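## Task

Take the plates sitting in bays 14, 24, 34 and 44 and put each one into an unoccupied bay chosen from 21, 22, 23, 31, 32 and 33. Every plate or block has to finish lying flat, seated within the corner pieces of its bay, with its cut corner pointing to the back left. Small items lying on the deck are acceptable.

## Robot and tools

ROBOT AND FRAME. Two six-joint arms, left_arm and right_arm, each ending in a two-finger parallel gripper. All reported poses share one world frame: origin on the table top midway between the arms, +x pointing out over the table, +z up, left_arm on the +y side. The arm names do not correspond to image sides. A gripper's fingers extend along its own +z axis and close along its own y axis. end_effector_position is the point between the pads when shut; closed fingertips reach about 33 mm past it, fully open ones about 9 mm, and the tips travel roughly 24 mm further out while closing, so keep that clearance above surfaces.

DECK. Bay names are row then column: row 1 nearest the arms, row 4 farthest; column 1 on the arms' left, column 4 on their right, and column 4 sits on a raised floor. Layout sheet: sealed 96-well plates in 14, 24, 34, 43, 44; a sealed deep-well block in 42; everything else empty. Only the cameras reveal true positions. Each piece starts with its cut corner at the back left; keep that orientation when placing.

execute_actions(actions). actions is a list of actions; each action is a table of up to 15 rows, one row per control step of 1/30 s, and a short table repeats its final row to fill 15 steps (0.5 s). Each row is one flat list of 18 numbers covering both arms, each in [-1, 1]: left dx, dy, dz, rx, ry, rz, left gripper position, force_limit, speed, then the same nine for the right arm. The six pose numbers are an offset, in that gripper's own axes, from its measured pose at the start of the action (for a call's first action, from the last pose a result gave); every row refers back to that same start, not to the prior row. Scale: 1.0 equals 0.6 m or 180 degrees; rx, ry, rz form a single rotation vector. Gripper position is absolute: +1 fully open (140 mm), pads touch near -0.8, -1 closes until blocked. force_limit: -1 about 14 N, 0 about 60 N, +1 about 107 N. speed: -1 about 30 mm/s, 0 about 140, +1 about 250. Each step the commanded pose is clipped to 70 mm and 16 degrees from the measured one, and after an action the arm goes only to its last clipped pose, so large motions need several actions. An optional 12 extra numbers (0 to 1) set joint stiffness scales, left arm's six then right's, in Joint positions order; they persist until changed. To keep an arm idle, repeat its gripper triple (a 0 is a real command) and use zero pose offsets after the first call. An empty list just returns state and images.

move(target, speed, stop_force, blocking). target is one row in the same 18-number layout (both arms, offsets from the pose in the newest result showing one). Each gripper follows a straight line; all paths end together, lasting 0.5 to 10 s, cut off at 10 s. speed is in m/s, 0.002 to 0.5, default 0.25; rotation is capped at twice that in rad/s. Grippers may lag, stray, or overshoot speed near a straight arm; obstacles and the other arm are not avoided. stop_force (N, 20 to 80, shared by both arms) ends an arm's path when push against its direction exceeds that for 2 steps; the gripper then backs off 2 steps and holds. Use it only slowly, not while rotating, not in the first 0.2 s, and leave it out when lifting off something. A target within 1.5 mm and 0.5 degrees counts as stationary. blocking=false returns after 0.5 s, cannot be combined with stop_force, and blocks other motion until a wait or stop shows the end. The move: line reports the ending (done, off_target, moving, held, fault, contact) and limits (paced = pose clipped; held = some steps blocked, after which the arm may speed up), plus each gripper's distance to its target.

wait(seconds): 0 to 10, holds last commands; a running move continues. stop(): brakes a running move; fingers keep going. zoom_image(camera, region): camera is cam_high, cam_low, cam_left_wrist or cam_right_wrist; region [x0, y0, x1, y1] in pixels of that 896x504 image, at most 504 by 504. finished_scene(scene): ends the current scene by its number; irreversible.

RESULTS. The state line gives each arm's end_effector_position (m), end_effector_quat_wxyz and velocities; printed positions grow less accurate at long reach. Hand target lines show where the controller is steering. A pose unreachable line means a clearance check altered that arm's command. object_status: 0 moving, 1 blocked while opening, 2 blocked while closing (a grip), 3 reached target or pads met. A grip is confirmed by 2. position_measured is in counts: 3 open, 230 pads touching. To squeeze harder, raise force_limit and switch position between -1 and -0.98. Flange force is the estimated external force on the gripper, including held weight, noisy. MOTOR HOT warns of heating; OVER-TEMPERATURE FAULT means brakes set. Camera calibration is supplied per camera and may be slightly off.

AVOID. Stiff arms fault if pushed even a little beyond contact. A joint torque reaching its load limit (waist, shoulder 295; elbow 139; wrist joints 39.1 N m) or any outside force of 144 N halts that arm for 10 s. Do not let the arms collide, do not drop, slam or knock ware off the table, and expect occasional tugs on held parts. At the end, open the grippers and withdraw so nothing relies on the robot to stay put.

Each tool is called after "Emit:" as name([rows], argument=value, ...), one row to a line, values as JSON.

## Session

Emit:
execute_actions(actions=[])

Scene clock: 0.00 s.
left_arm: end_effector_position=(+0.5869, +0.4603, +0.3219) position_measured=3 object_status=3 end_effector_quat_wxyz=(-0.001, +1.000, +0.009, +0.001) end_effector_velocity=(-0.000, -0.000, +0.001) end_effector_angular_velocity=(+0.001, -0.001, -0.000) | right_arm: end_effector_position=(+0.6761, -0.4934, +0.3215) position_measured=3 object_status=3 end_effector_quat_wxyz=(+0.001, +0.999, -0.039, +0.001) end_effector_velocity=(+0.000, +0.001, +0.000) end_effector_angular_velocity=(+0.002, -0.000, -0.000)
Joint positions: left_arm=[-0.053  0.165  1.603  0.002  1.372  1.518] | right_arm=[-0.054  0.165  1.604 -0.002  1.372  1.517]
Joint velocities: left_arm=[-0.    -0.001 -0.     0.001  0.    -0.   ] | right_arm=[-0.    -0.    -0.     0.002  0.    -0.   ]
Flange force (N, the push that the arm receives, along the gripper's own x y z axes): no reading
Hand target (left_arm): +0.587, +0.460, +0.322; -0.001, +1.000, +0.009, +0.001
Hand target (right_arm): +0.676, -0.493, +0.322; +0.001, +0.999, -0.039, +0.001
Joint stiffness scale: left_arm=[1. 1. 1. 1. 1. 1.] | right_arm=[1. 1. 1. 1. 1. 1.]

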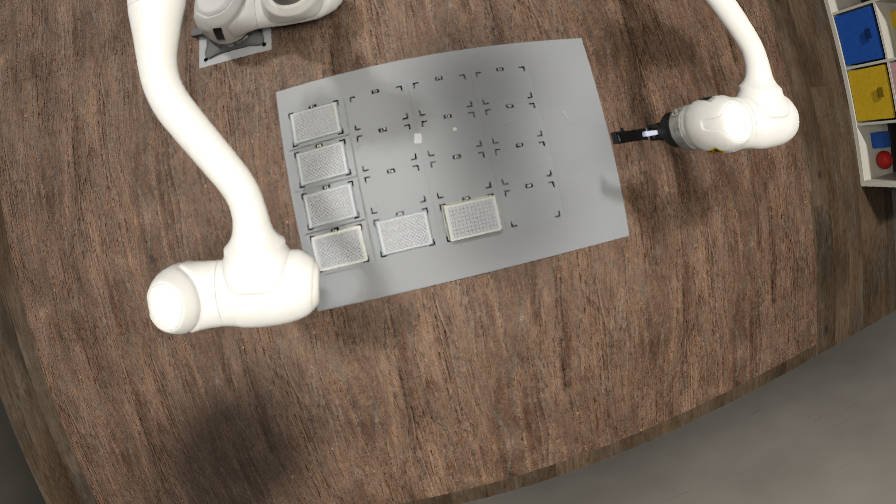

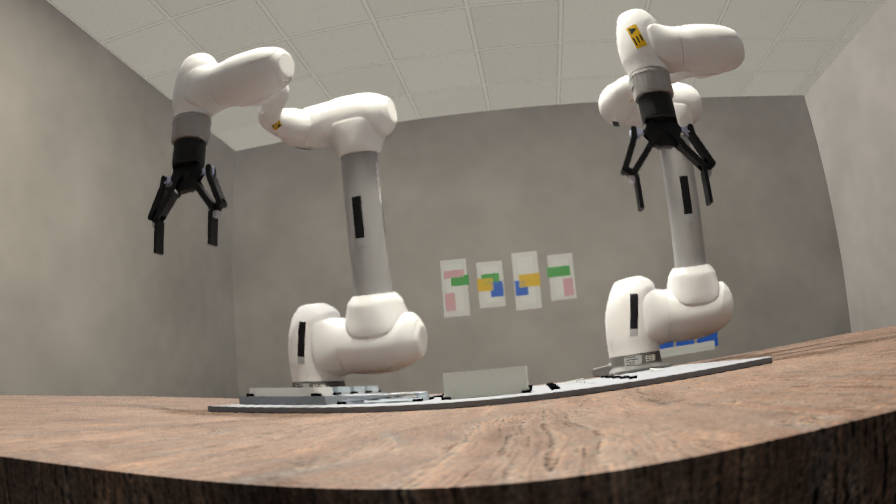

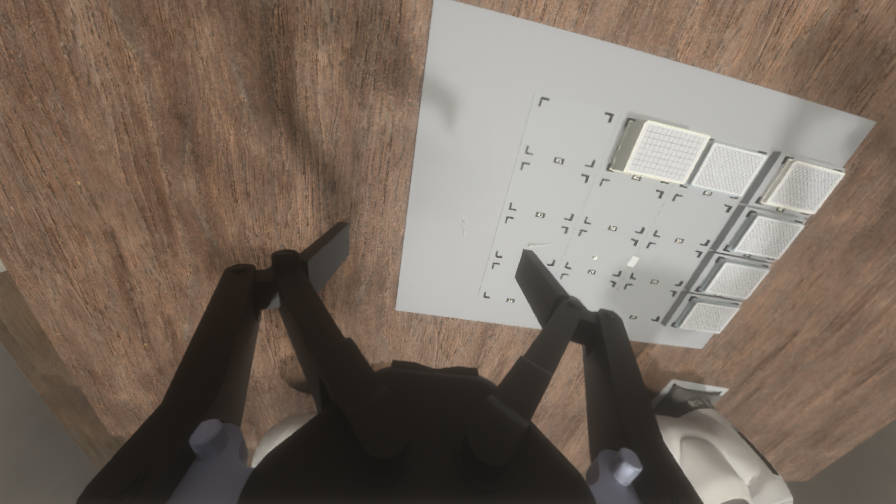

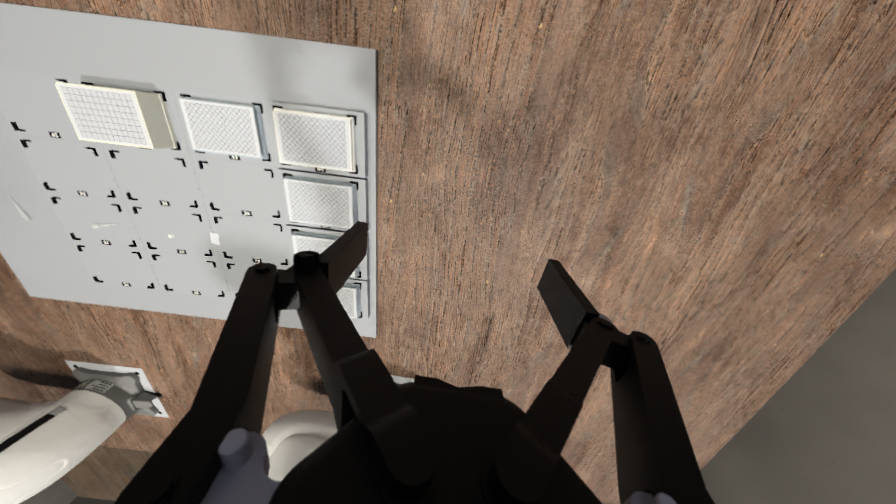

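Emit:
zoom_image(camera="cam_high", region=[270, 40, 640, 290])

Emit:
zoom_image(camera="cam_right_wrist", region=[0, 40, 400, 340])

Emit:
zoom_image(camera="cam_low", region=[200, 340, 640, 430])

Region (270, 40, 640, 290) of cam_high's 896x504 image, scaled by 1.362, with more detail than that image has; it fills the top 341 rows of this view, and the rest is white.

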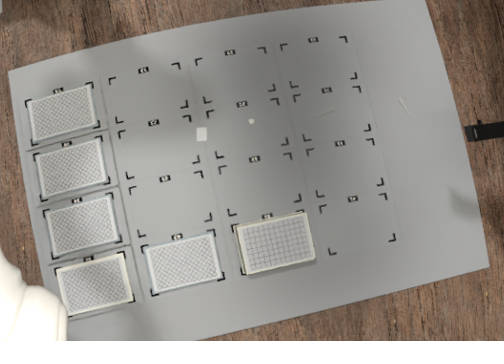

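Region (0, 40, 400, 340) of cam_right_wrist's 896x504 image, scaled by 1.260, with more detail than that image has; it fills the top 378 rows of this view, and the rest is white.

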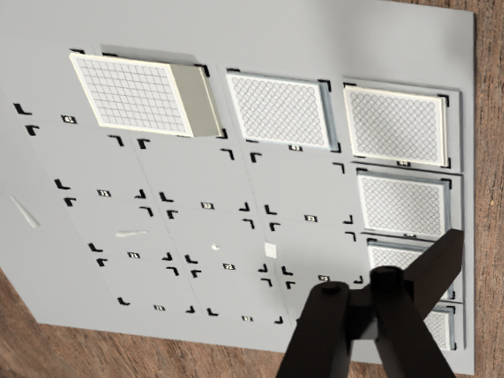

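Region (200, 340, 640, 430) of cam_low's 896x504 image, scaled by 1.145, with more detail than that image has; it fills the top 103 rows of this view, and the rest is white.

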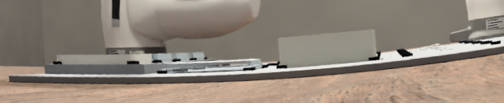

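Emit:
zoom_image(camera="cam_high", region=[340, 100, 500, 220])

Emit:
zoom_image(camera="cam_high", region=[275, 90, 395, 280])

Emit:
zoom_image(camera="cam_high", region=[430, 90, 590, 240])

Region (340, 100, 500, 220) of cam_high's 896x504 image, scaled by 3.150, with more detail than that image has; it fills the top 378 rows of this view, and the rest is white.

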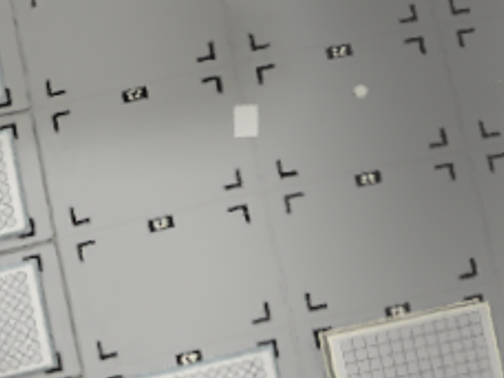

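Region (275, 90, 395, 280) of cam_high's 896x504 image, scaled by 2.653, with more detail than that image has; it fills the left 318 columns of this view, and the rest is white.

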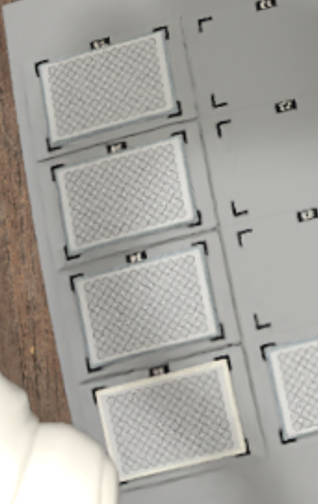

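Region (430, 90, 590, 240) of cam_high's 896x504 image, scaled by 3.150, with more detail than that image has; it fills the top 472 rows of this view, and the rest is white.

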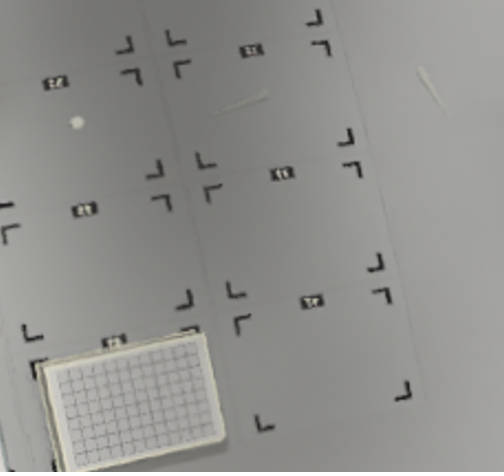

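Emit:
move(target=[-0.1,-0.25,0,0,0,0,1,0,0,0.040,-0.3915,0.286,0,0,-0.025,1,0,0], speed=0.3)

Scene clock: 21.57 s.
left_arm: end_effector_position=(+0.5253, +0.6066, +0.3239) position_measured=3 object_status=3 end_effector_quat_wxyz=(-0.001, +1.000, +0.008, -0.002) end_effector_velocity=(-0.001, +0.002, -0.000) end_effector_angular_velocity=(-0.000, +0.000, -0.000) | right_arm: end_effector_position=(+0.7154, -0.2626, +0.1509) position_measured=3 object_status=3 end_effector_quat_wxyz=(+0.001, +1.000, +0.004, -0.002) end_effector_velocity=(-0.000, +0.002, -0.002) end_effector_angular_velocity=(-0.001, +0.000, +0.000)
Joint positions: left_arm=[0.187 0.102 1.672 0.002 1.371 1.759] | right_arm=[ 0.284  0.35   1.688 -0.002  1.108  1.77 ]
Joint velocities: left_arm=[ 0.003  0.     0.    -0.    -0.     0.003] | right_arm=[ 0.003  0.002  0.001 -0.001 -0.002  0.003]
Flange force (N, the push that the arm receives, along the gripper's own x y z axes): left_arm=[-0.7 -3.5 5.0] | right_arm=[4.0 5.6 2.9]
Hand target (left_arm): +0.524, +0.610, +0.322; -0.001, +1.000, +0.009, +0.000
Hand target (right_arm): +0.719, -0.261, +0.150; +0.001, +1.000, +0.001, +0.001
Off the commanded pose (left_arm): 0.003 m, 0 deg.
Off the commanded pose (right_arm): 0.003 m, 0 deg.
Joint stiffness scale: left_arm=[1. 1. 1. 1. 1. 1.] | right_arm=[1. 1. 1. 1. 1. 1.]
move: done
camera_calibration (this result's frames):
cam_left_wrist: T_world_to_cam=[[0.200333, -0.979584, 0.0167715, 0.470967], [-0.887866, -0.174286, 0.425815, 0.43944], [-0.414198, -0.100196, -0.904655, 0.765824], [0, 0, 0, 1]] pos_world=[0.613017, 0.614672, 0.497787]
cam_right_wrist: T_world_to_cam=[[0.217396, -0.975746, -0.0256683, -0.406398], [-0.880603, -0.207406, 0.426053, 0.520773], [-0.421043, -0.0700186, -0.904334, 0.612288], [0, 0, 0, 1]] pos_world=[0.804743, -0.245659, 0.321404]

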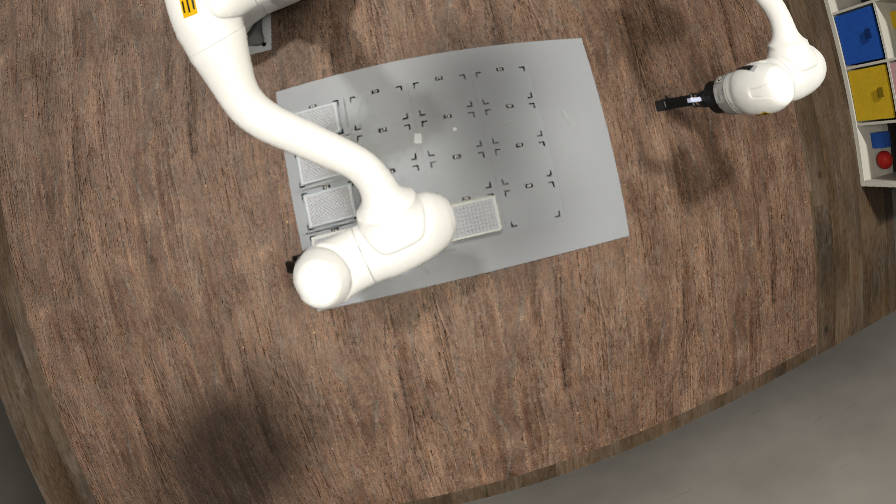

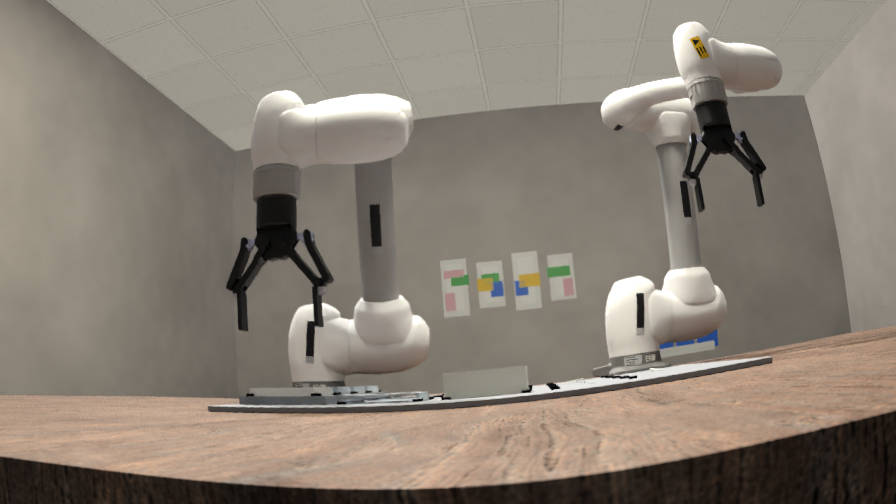

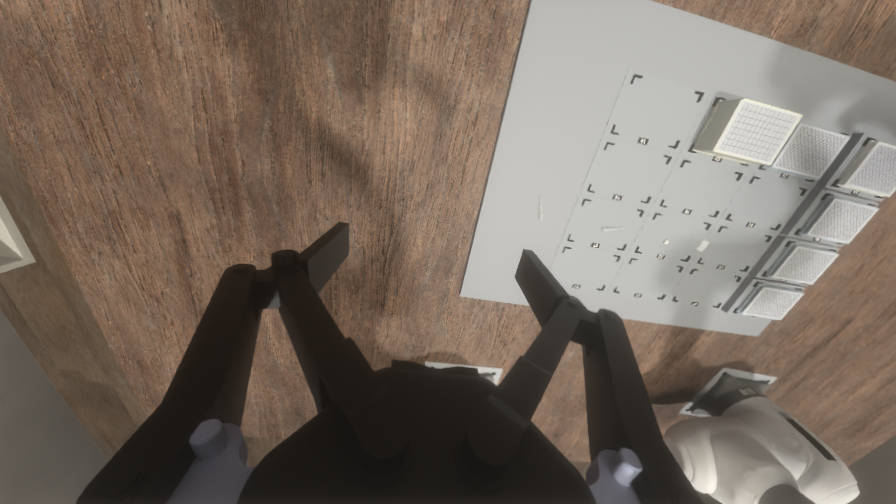

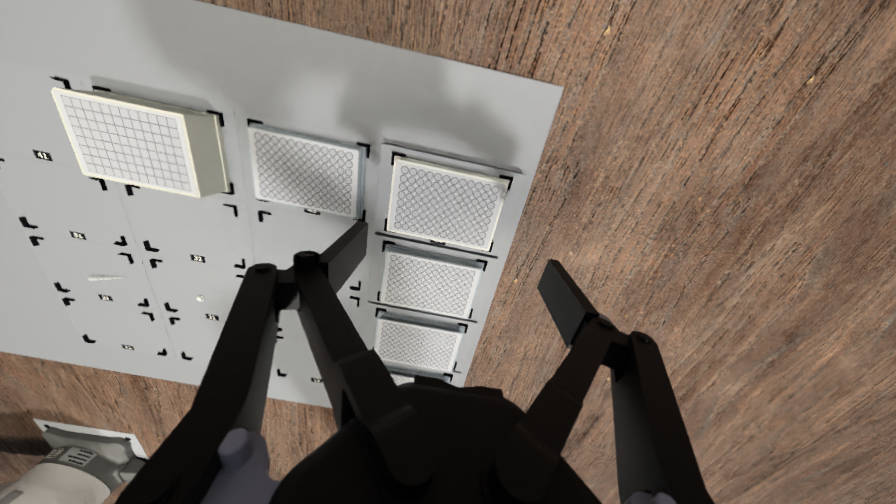

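Emit:
move(target=[0,0,0,0,0,0,1,0,0,0.005,-0.005,0.15,0,0,0.002,1,0,0], speed=0.15)

Emit:
zoom_image(camera="cam_right_wrist", region=[320, 130, 620, 340])

Emit:
zoom_image(camera="cam_low", region=[220, 340, 380, 420])

Scene clock: 25.10 s.
left_arm: end_effector_position=(+0.5252, +0.6067, +0.3238) position_measured=3 object_status=3 end_effector_quat_wxyz=(-0.001, +1.000, +0.008, -0.002) end_effector_velocity=(+0.000, +0.000, -0.000) end_effector_angular_velocity=(-0.001, -0.001, +0.000) | right_arm: end_effector_position=(+0.7189, -0.2605, +0.0651) position_measured=3 object_status=3 end_effector_quat_wxyz=(+0.001, +1.000, +0.004, -0.001) end_effector_velocity=(+0.001, +0.001, -0.002) end_effector_angular_velocity=(+0.002, -0.002, -0.001)
Joint positions: left_arm=[0.187 0.102 1.672 0.002 1.371 1.759] | right_arm=[ 0.286  0.426  1.753 -0.002  0.965  1.772]
Joint velocities: left_arm=[ 0.001  0.001 -0.    -0.001 -0.001  0.   ] | right_arm=[ 0.     0.002  0.001  0.002 -0.006  0.   ]
Flange force (N, the push that the arm receives, along the gripper's own x y z axes): left_arm=[0.5 0.7 5.1] | right_arm=[1.3 8.7 6.0]
Hand target (left_arm): +0.525, +0.607, +0.324; -0.001, +1.000, +0.008, -0.002
Hand target (right_arm): +0.718, -0.260, +0.061; +0.001, +1.000, +0.001, -0.002
Off the commanded pose (left_arm): 0.000 m, 0 deg.
Off the commanded pose (right_arm): 0.004 m, 0 deg.
Joint stiffness scale: left_arm=[1. 1. 1. 1. 1. 1.] | right_arm=[1. 1. 1. 1. 1. 1.]
move: off_target (right_arm)
camera_calibration (this result's frames):
cam_left_wrist: T_world_to_cam=[[0.200207, -0.97961, 0.0167727, 0.471198], [-0.887885, -0.174169, 0.425824, 0.439368], [-0.41422, -0.100145, -0.904651, 0.765785], [0, 0, 0, 1]] pos_world=[0.612975, 0.614804, 0.497772]
cam_right_wrist: T_world_to_cam=[[0.217557, -0.975708, -0.0257584, -0.407429], [-0.881207, -0.207697, 0.424661, 0.561274], [-0.419695, -0.0696896, -0.904986, 0.535483], [0, 0, 0, 1]] pos_world=[0.807977, -0.243639, 0.235759]

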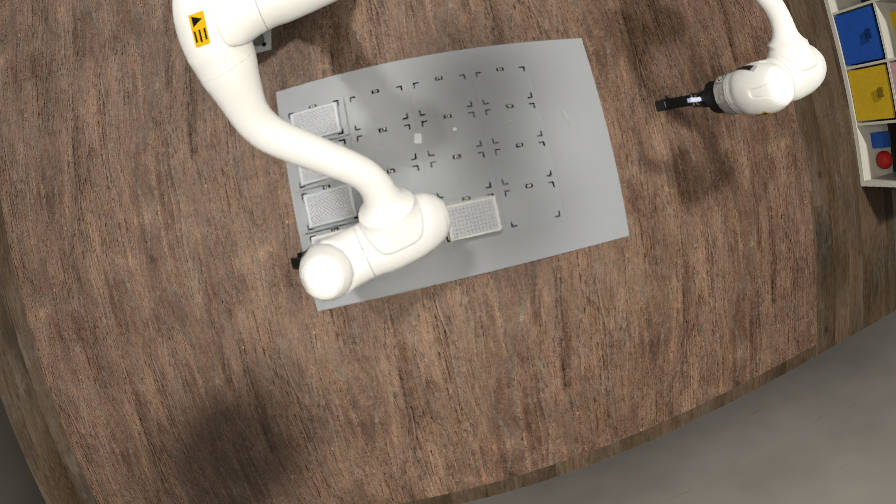

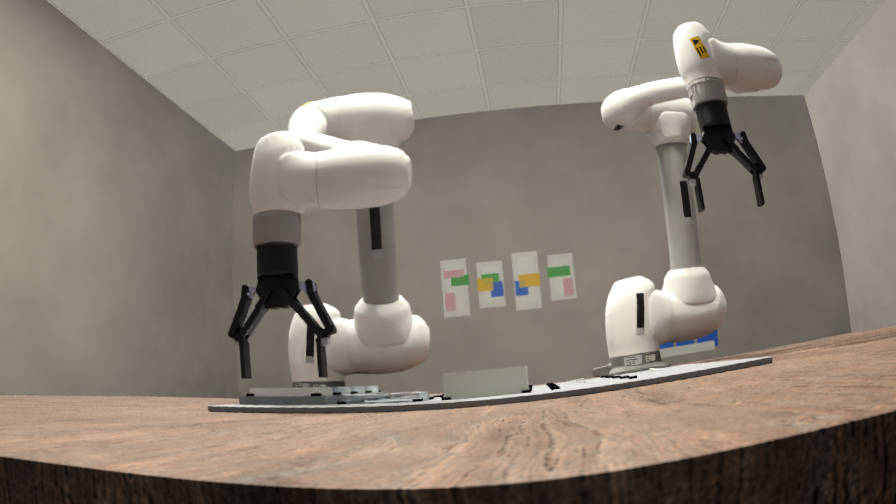

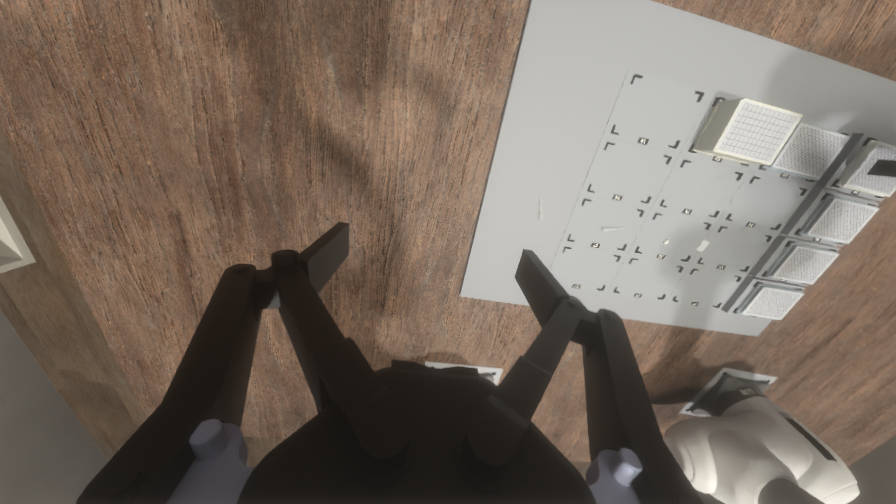

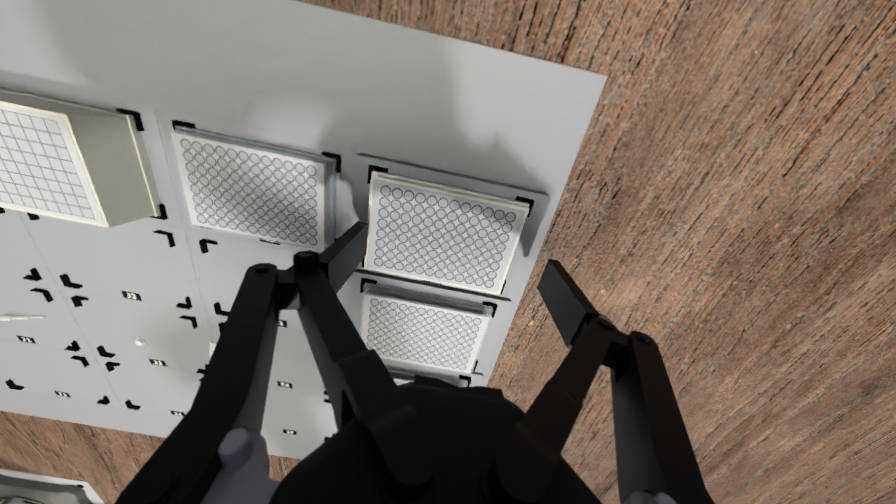

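Region (320, 130, 620, 340) of cam_right_wrist's 896x504 image, scaled by 1.680, with more detail than that image has; it fills the top 353 rows of this view, and the rest is white.

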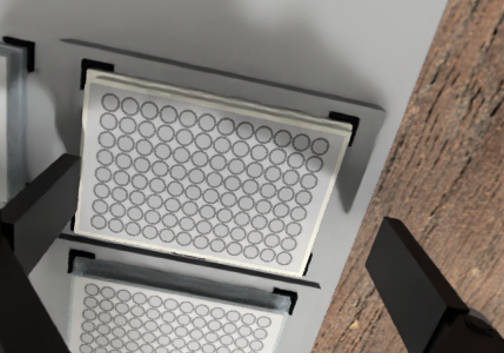

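Region (220, 340, 380, 420) of cam_low's 896x504 image, scaled by 3.150, with more detail than that image has.

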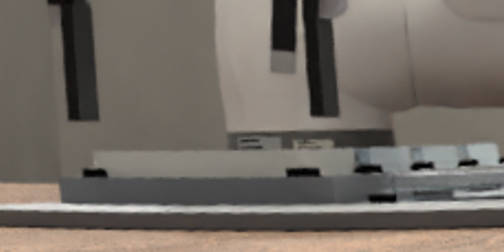

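Emit:
move(target=[0,0,0,0,0,0,1,0,0,0.005,-0.026,0.024,0,0,0,1,0,0], speed=0.05)

Emit:
zoom_image(camera="cam_right_wrist", region=[320, 130, 620, 340])

Emit:
zoom_image(camera="cam_low", region=[220, 340, 380, 420])

Scene clock: 35.80 s.
left_arm: end_effector_position=(+0.5252, +0.6067, +0.3238) position_measured=3 object_status=3 end_effector_quat_wxyz=(-0.001, +1.000, +0.008, -0.002) end_effector_velocity=(+0.000, -0.000, -0.001) end_effector_angular_velocity=(-0.000, +0.001, +0.000) | right_arm: end_effector_position=(+0.7184, -0.2469, +0.0517) position_measured=3 object_status=3 end_effector_quat_wxyz=(+0.001, +1.000, +0.007, -0.003) end_effector_velocity=(+0.001, +0.002, -0.001) end_effector_angular_velocity=(+0.000, -0.001, -0.001)
Joint positions: left_arm=[0.187 0.102 1.672 0.002 1.371 1.759] | right_arm=[ 0.305  0.445  1.752 -0.002  0.951  1.784]
Joint velocities: left_arm=[-0.     0.001  0.    -0.    -0.    -0.   ] | right_arm=[ 0.002  0.002 -0.001 -0.    -0.002  0.003]
Flange force (N, the push that the arm receives, along the gripper's own x y z axes): left_arm=[-0.5 1.5 5.2] | right_arm=[-0.5 7.2 3.4]
Hand target (left_arm): +0.525, +0.607, +0.324; -0.001, +1.000, +0.008, -0.002
Hand target (right_arm): +0.722, -0.245, +0.051; +0.001, +1.000, +0.004, -0.001
Off the commanded pose (left_arm): 0.000 m, 0 deg.
Off the commanded pose (right_arm): 0.004 m, 0 deg.
Joint stiffness scale: left_arm=[1. 1. 1. 1. 1. 1.] | right_arm=[1. 1. 1. 1. 1. 1.]
move: off_target (right_arm)
camera_calibration (this result's frames):
cam_left_wrist: T_world_to_cam=[[0.200207, -0.97961, 0.0167726, 0.471198], [-0.887885, -0.174169, 0.425824, 0.439368], [-0.41422, -0.100145, -0.904651, 0.765785], [0, 0, 0, 1]] pos_world=[0.612975, 0.614804, 0.497772]
cam_right_wrist: T_world_to_cam=[[0.223639, -0.974332, -0.0257403, -0.398446], [-0.877746, -0.212811, 0.429271, 0.565367], [-0.42373, -0.0734085, -0.902809, 0.526008], [0, 0, 0, 1]] pos_world=[0.808242, -0.229289, 0.221933]

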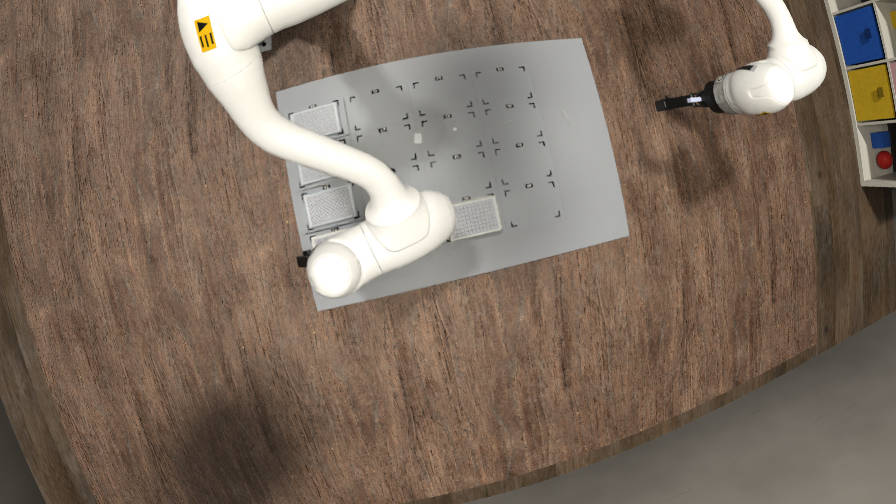

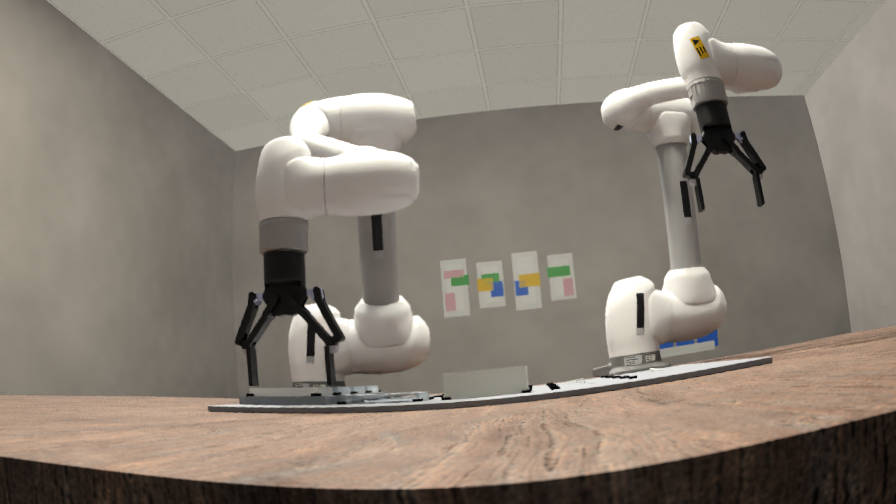

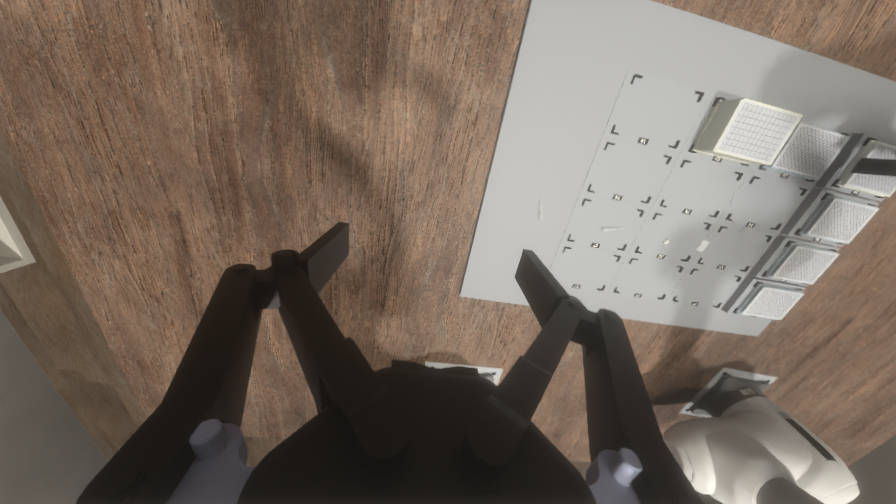

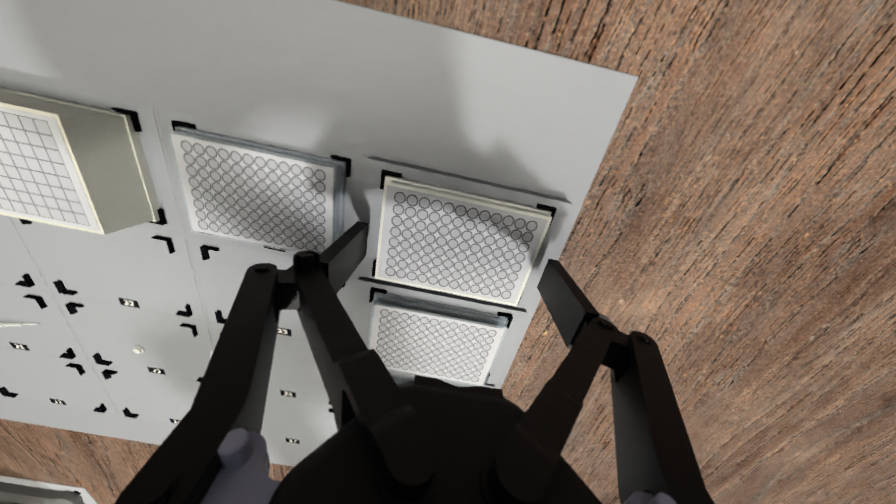

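Region (320, 130, 620, 340) of cam_right_wrist's 896x504 image, scaled by 1.680, with more detail than that image has; it fills the top 353 rows of this view, and the rest is white.

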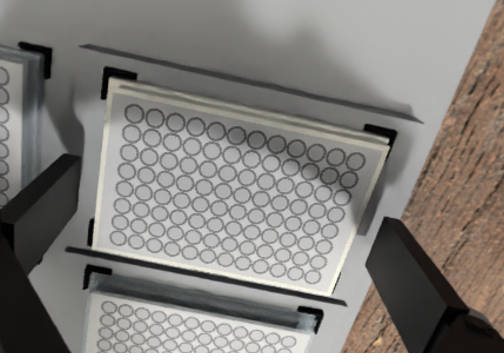

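Region (220, 340, 380, 420) of cam_low's 896x504 image, scaled by 3.150, with more detail than that image has.

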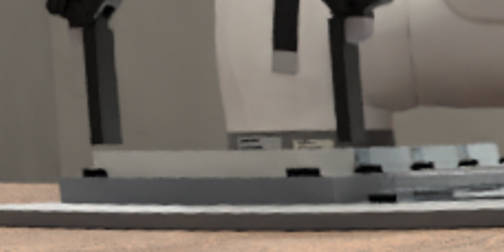

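Emit:
move(target=[0,0,0,0,0,0,1,0,0,0.013,0,0.017,0,0,0,1,0,0], speed=0.03)

Emit:
zoom_image(camera="cam_right_wrist", region=[320, 130, 620, 340])

Emit:
zoom_image(camera="cam_low", region=[220, 340, 380, 420])

Scene clock: 44.67 s.
left_arm: end_effector_position=(+0.5252, +0.6067, +0.3238) position_measured=3 object_status=3 end_effector_quat_wxyz=(-0.001, +1.000, +0.008, -0.002) end_effector_velocity=(-0.000, -0.000, +0.000) end_effector_angular_velocity=(-0.000, -0.000, +0.000) | right_arm: end_effector_position=(+0.7221, -0.2467, +0.0426) position_measured=3 object_status=3 end_effector_quat_wxyz=(+0.002, +1.000, +0.007, -0.006) end_effector_velocity=(+0.002, +0.001, -0.001) end_effector_angular_velocity=(+0.000, -0.002, +0.000)
Joint positions: left_arm=[0.187 0.102 1.672 0.002 1.371 1.759] | right_arm=[ 0.304  0.461  1.747 -0.002  0.946  1.785]
Joint velocities: left_arm=[-0.    -0.    -0.    -0.     0.    -0.001] | right_arm=[ 0.     0.003 -0.003 -0.    -0.002  0.   ]
Flange force (N, the push that the arm receives, along the gripper's own x y z axes): left_arm=[-0.7 1.1 4.7] | right_arm=[-2.4 5.6 3.0]
Hand target (left_arm): +0.525, +0.607, +0.324; -0.001, +1.000, +0.008, -0.002
Hand target (right_arm): +0.726, -0.247, +0.041; +0.001, +1.000, +0.007, -0.003
Off the commanded pose (left_arm): 0.000 m, 0 deg.
Off the commanded pose (right_arm): 0.004 m, 0 deg.
Joint stiffness scale: left_arm=[1. 1. 1. 1. 1. 1.] | right_arm=[1. 1. 1. 1. 1. 1.]
move: off_target (right_arm)
camera_calibration (this result's frames):
cam_left_wrist: T_world_to_cam=[[0.200207, -0.97961, 0.0167727, 0.471198], [-0.887885, -0.17417, 0.425824, 0.439368], [-0.41422, -0.100145, -0.904651, 0.765785], [0, 0, 0, 1]] pos_world=[0.612975, 0.614804, 0.497772]
cam_right_wrist: T_world_to_cam=[[0.222373, -0.974622, -0.0257355, -0.398437], [-0.875849, -0.211293, 0.43387, 0.571449], [-0.428297, -0.0739404, -0.900608, 0.522402], [0, 0, 0, 1]] pos_world=[0.812848, -0.228955, 0.212291]

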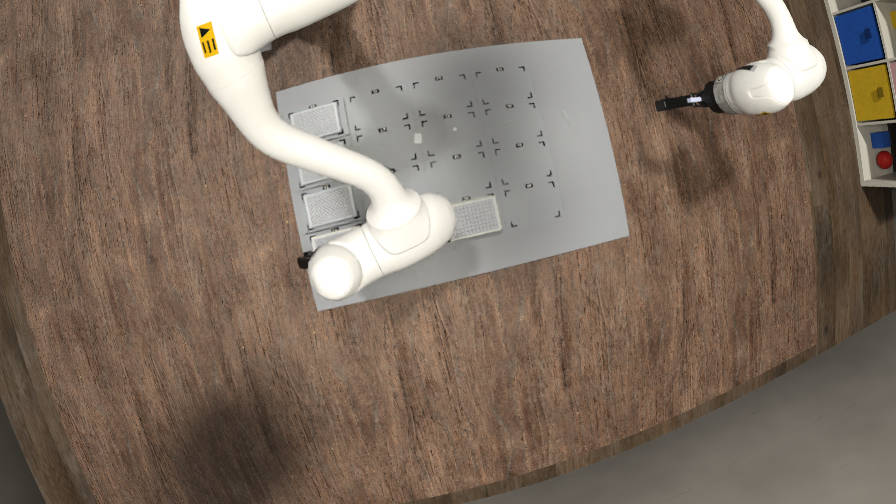

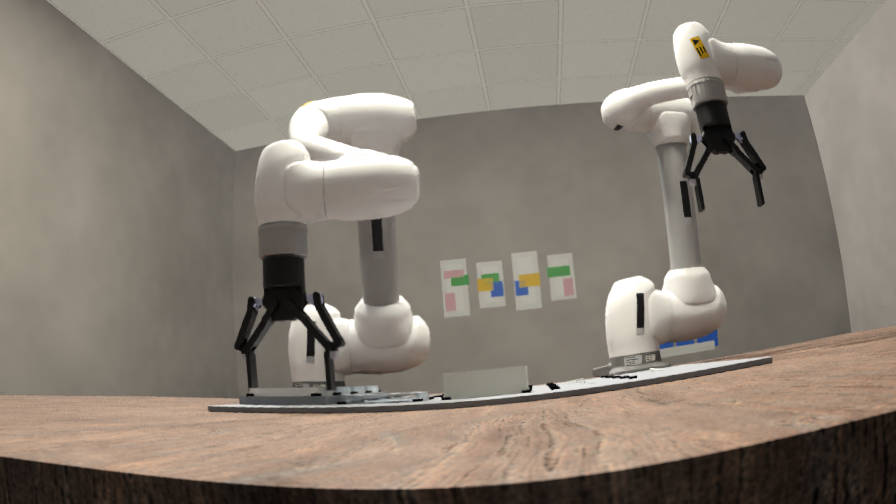

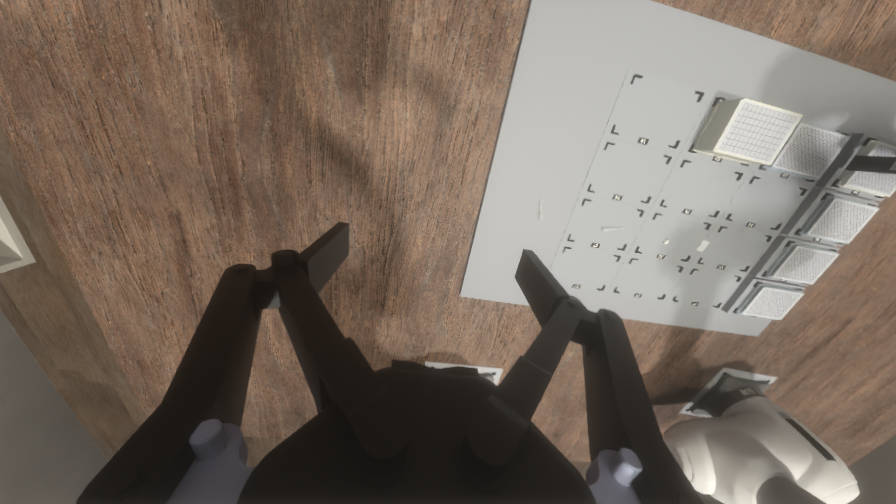

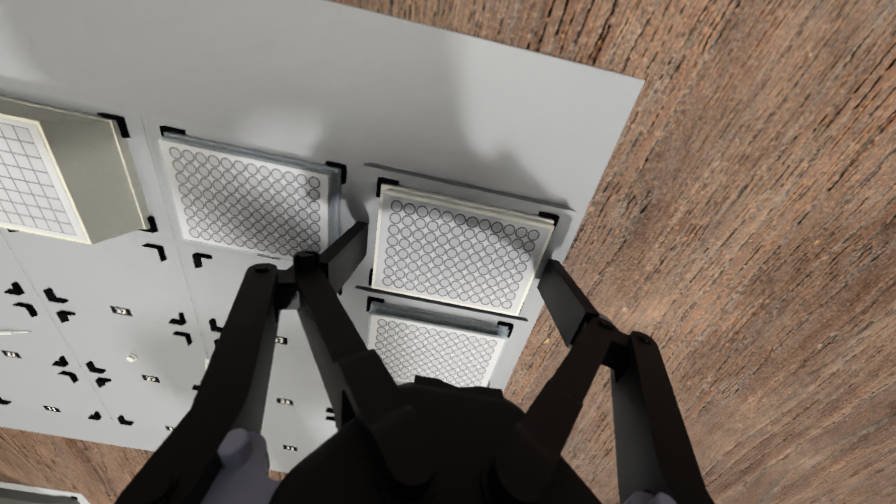

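Region (320, 130, 620, 340) of cam_right_wrist's 896x504 image, scaled by 1.680, with more detail than that image has; it fills the top 353 rows of this view, and the rest is white.

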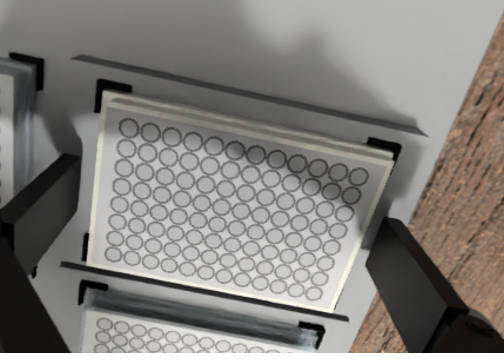

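Region (220, 340, 380, 420) of cam_low's 896x504 image, scaled by 3.150, with more detail than that image has.

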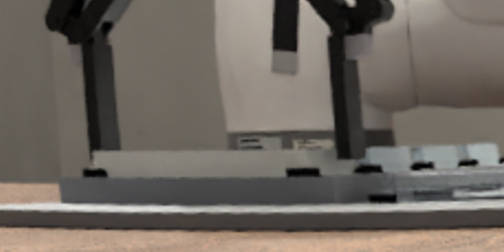

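Emit:
move(target=[0,0,0,0,0,0,1,0,0,0,0,0,0,0,0,-1,0,-0.7])

Emit:
zoom_image(camera="cam_low", region=[220, 340, 380, 420])

Emit:
zoom_image(camera="cam_right_wrist", region=[320, 130, 620, 340])

Scene clock: 49.50 s.
left_arm: end_effector_position=(+0.5252, +0.6067, +0.3238) position_measured=3 object_status=3 end_effector_quat_wxyz=(-0.001, +1.000, +0.008, -0.002) end_effector_velocity=(-0.000, +0.000, -0.000) end_effector_angular_velocity=(-0.001, +0.000, +0.001) | right_arm: end_effector_position=(+0.7225, -0.2466, +0.0432) position_measured=35 object_status=2 end_effector_quat_wxyz=(+0.002, +1.000, +0.006, -0.005) end_effector_velocity=(-0.000, +0.000, -0.000) end_effector_angular_velocity=(+0.001, +0.001, -0.001)
Joint positions: left_arm=[0.187 0.102 1.672 0.002 1.371 1.759] | right_arm=[ 0.304  0.461  1.746 -0.002  0.946  1.785]
Joint velocities: left_arm=[ 0.001 -0.     0.    -0.001  0.001  0.   ] | right_arm=[-0.     0.     0.     0.001  0.     0.   ]
Flange force (N, the push that the arm receives, along the gripper's own x y z axes): left_arm=[0.1 1.5 5.1] | right_arm=[-11.8 6.7 -29.2]
Hand target (left_arm): +0.525, +0.607, +0.324; -0.001, +1.000, +0.008, -0.002
Hand target (right_arm): +0.722, -0.247, +0.043; +0.002, +1.000, +0.007, -0.006
Off the commanded pose (left_arm): 0.000 m, 0 deg.
Off the commanded pose (right_arm): 0.001 m, 0 deg.
Joint stiffness scale: left_arm=[1. 1. 1. 1. 1. 1.] | right_arm=[1. 1. 1. 1. 1. 1.]
move: done
camera_calibration (this result's frames):
cam_left_wrist: T_world_to_cam=[[0.200207, -0.97961, 0.0167727, 0.471198], [-0.887885, -0.17417, 0.425824, 0.439368], [-0.41422, -0.100145, -0.904651, 0.765785], [0, 0, 0, 1]] pos_world=[0.612975, 0.614804, 0.497772]
cam_right_wrist: T_world_to_cam=[[0.222382, -0.97462, -0.0257374, -0.398439], [-0.876326, -0.211385, 0.432861, 0.571902], [-0.427316, -0.0737061, -0.901093, 0.522541], [0, 0, 0, 1]] pos_world=[0.813068, -0.228921, 0.213049]

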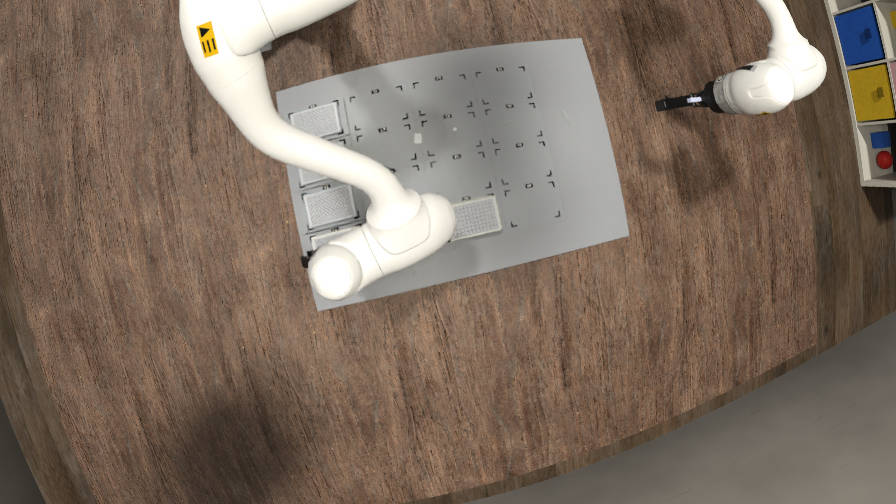

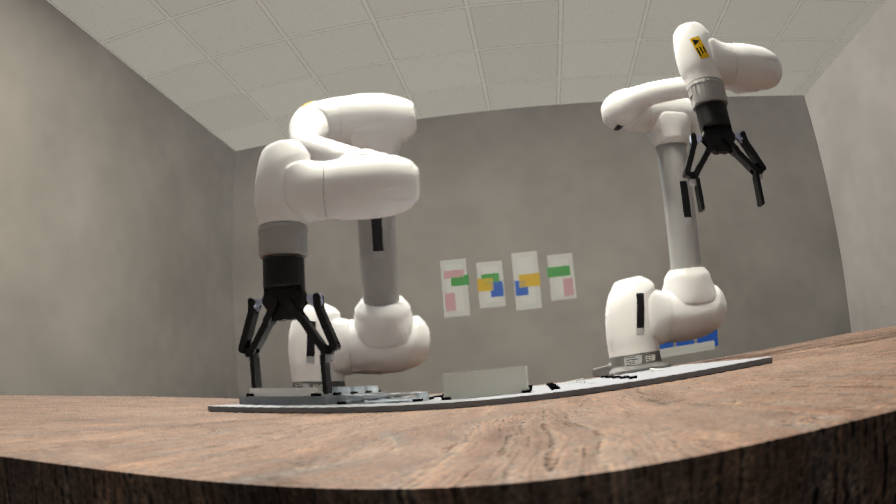

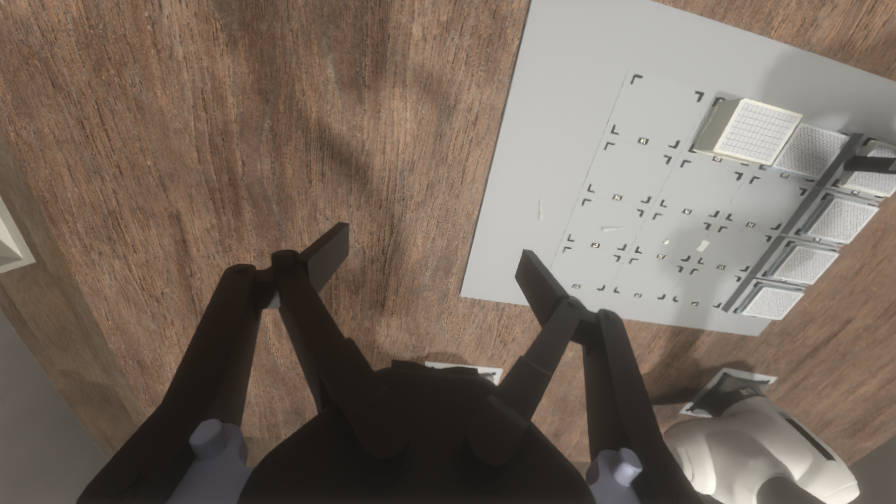

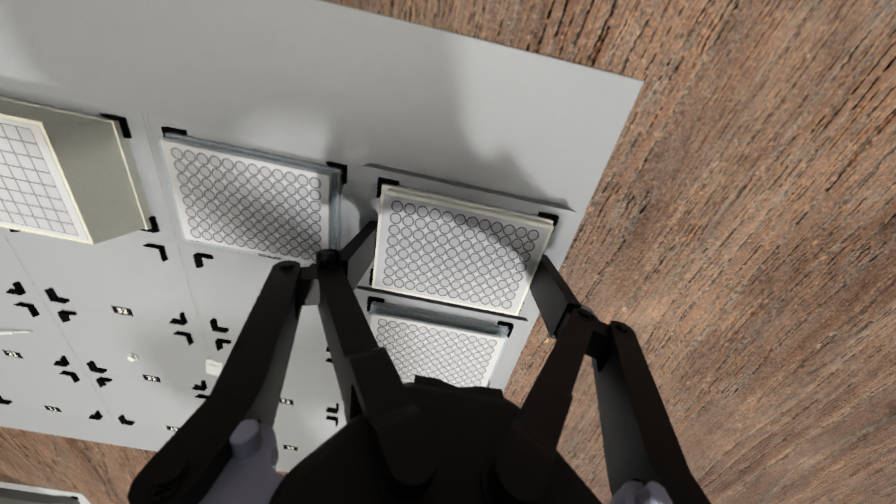

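Region (220, 340, 380, 420) of cam_low's 896x504 image, scaled by 3.150, with more detail than that image has.

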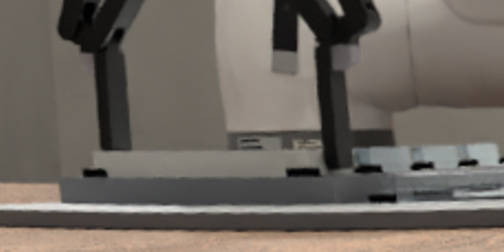

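Region (320, 130, 620, 340) of cam_right_wrist's 896x504 image, scaled by 1.680, with more detail than that image has; it fills the top 353 rows of this view, and the rest is white.

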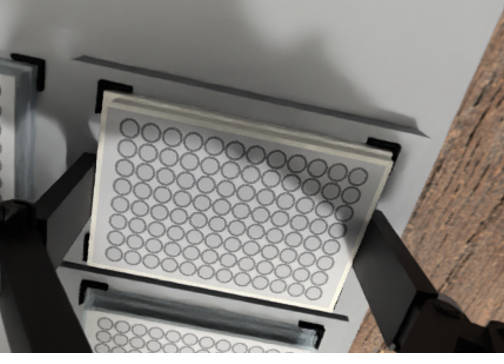

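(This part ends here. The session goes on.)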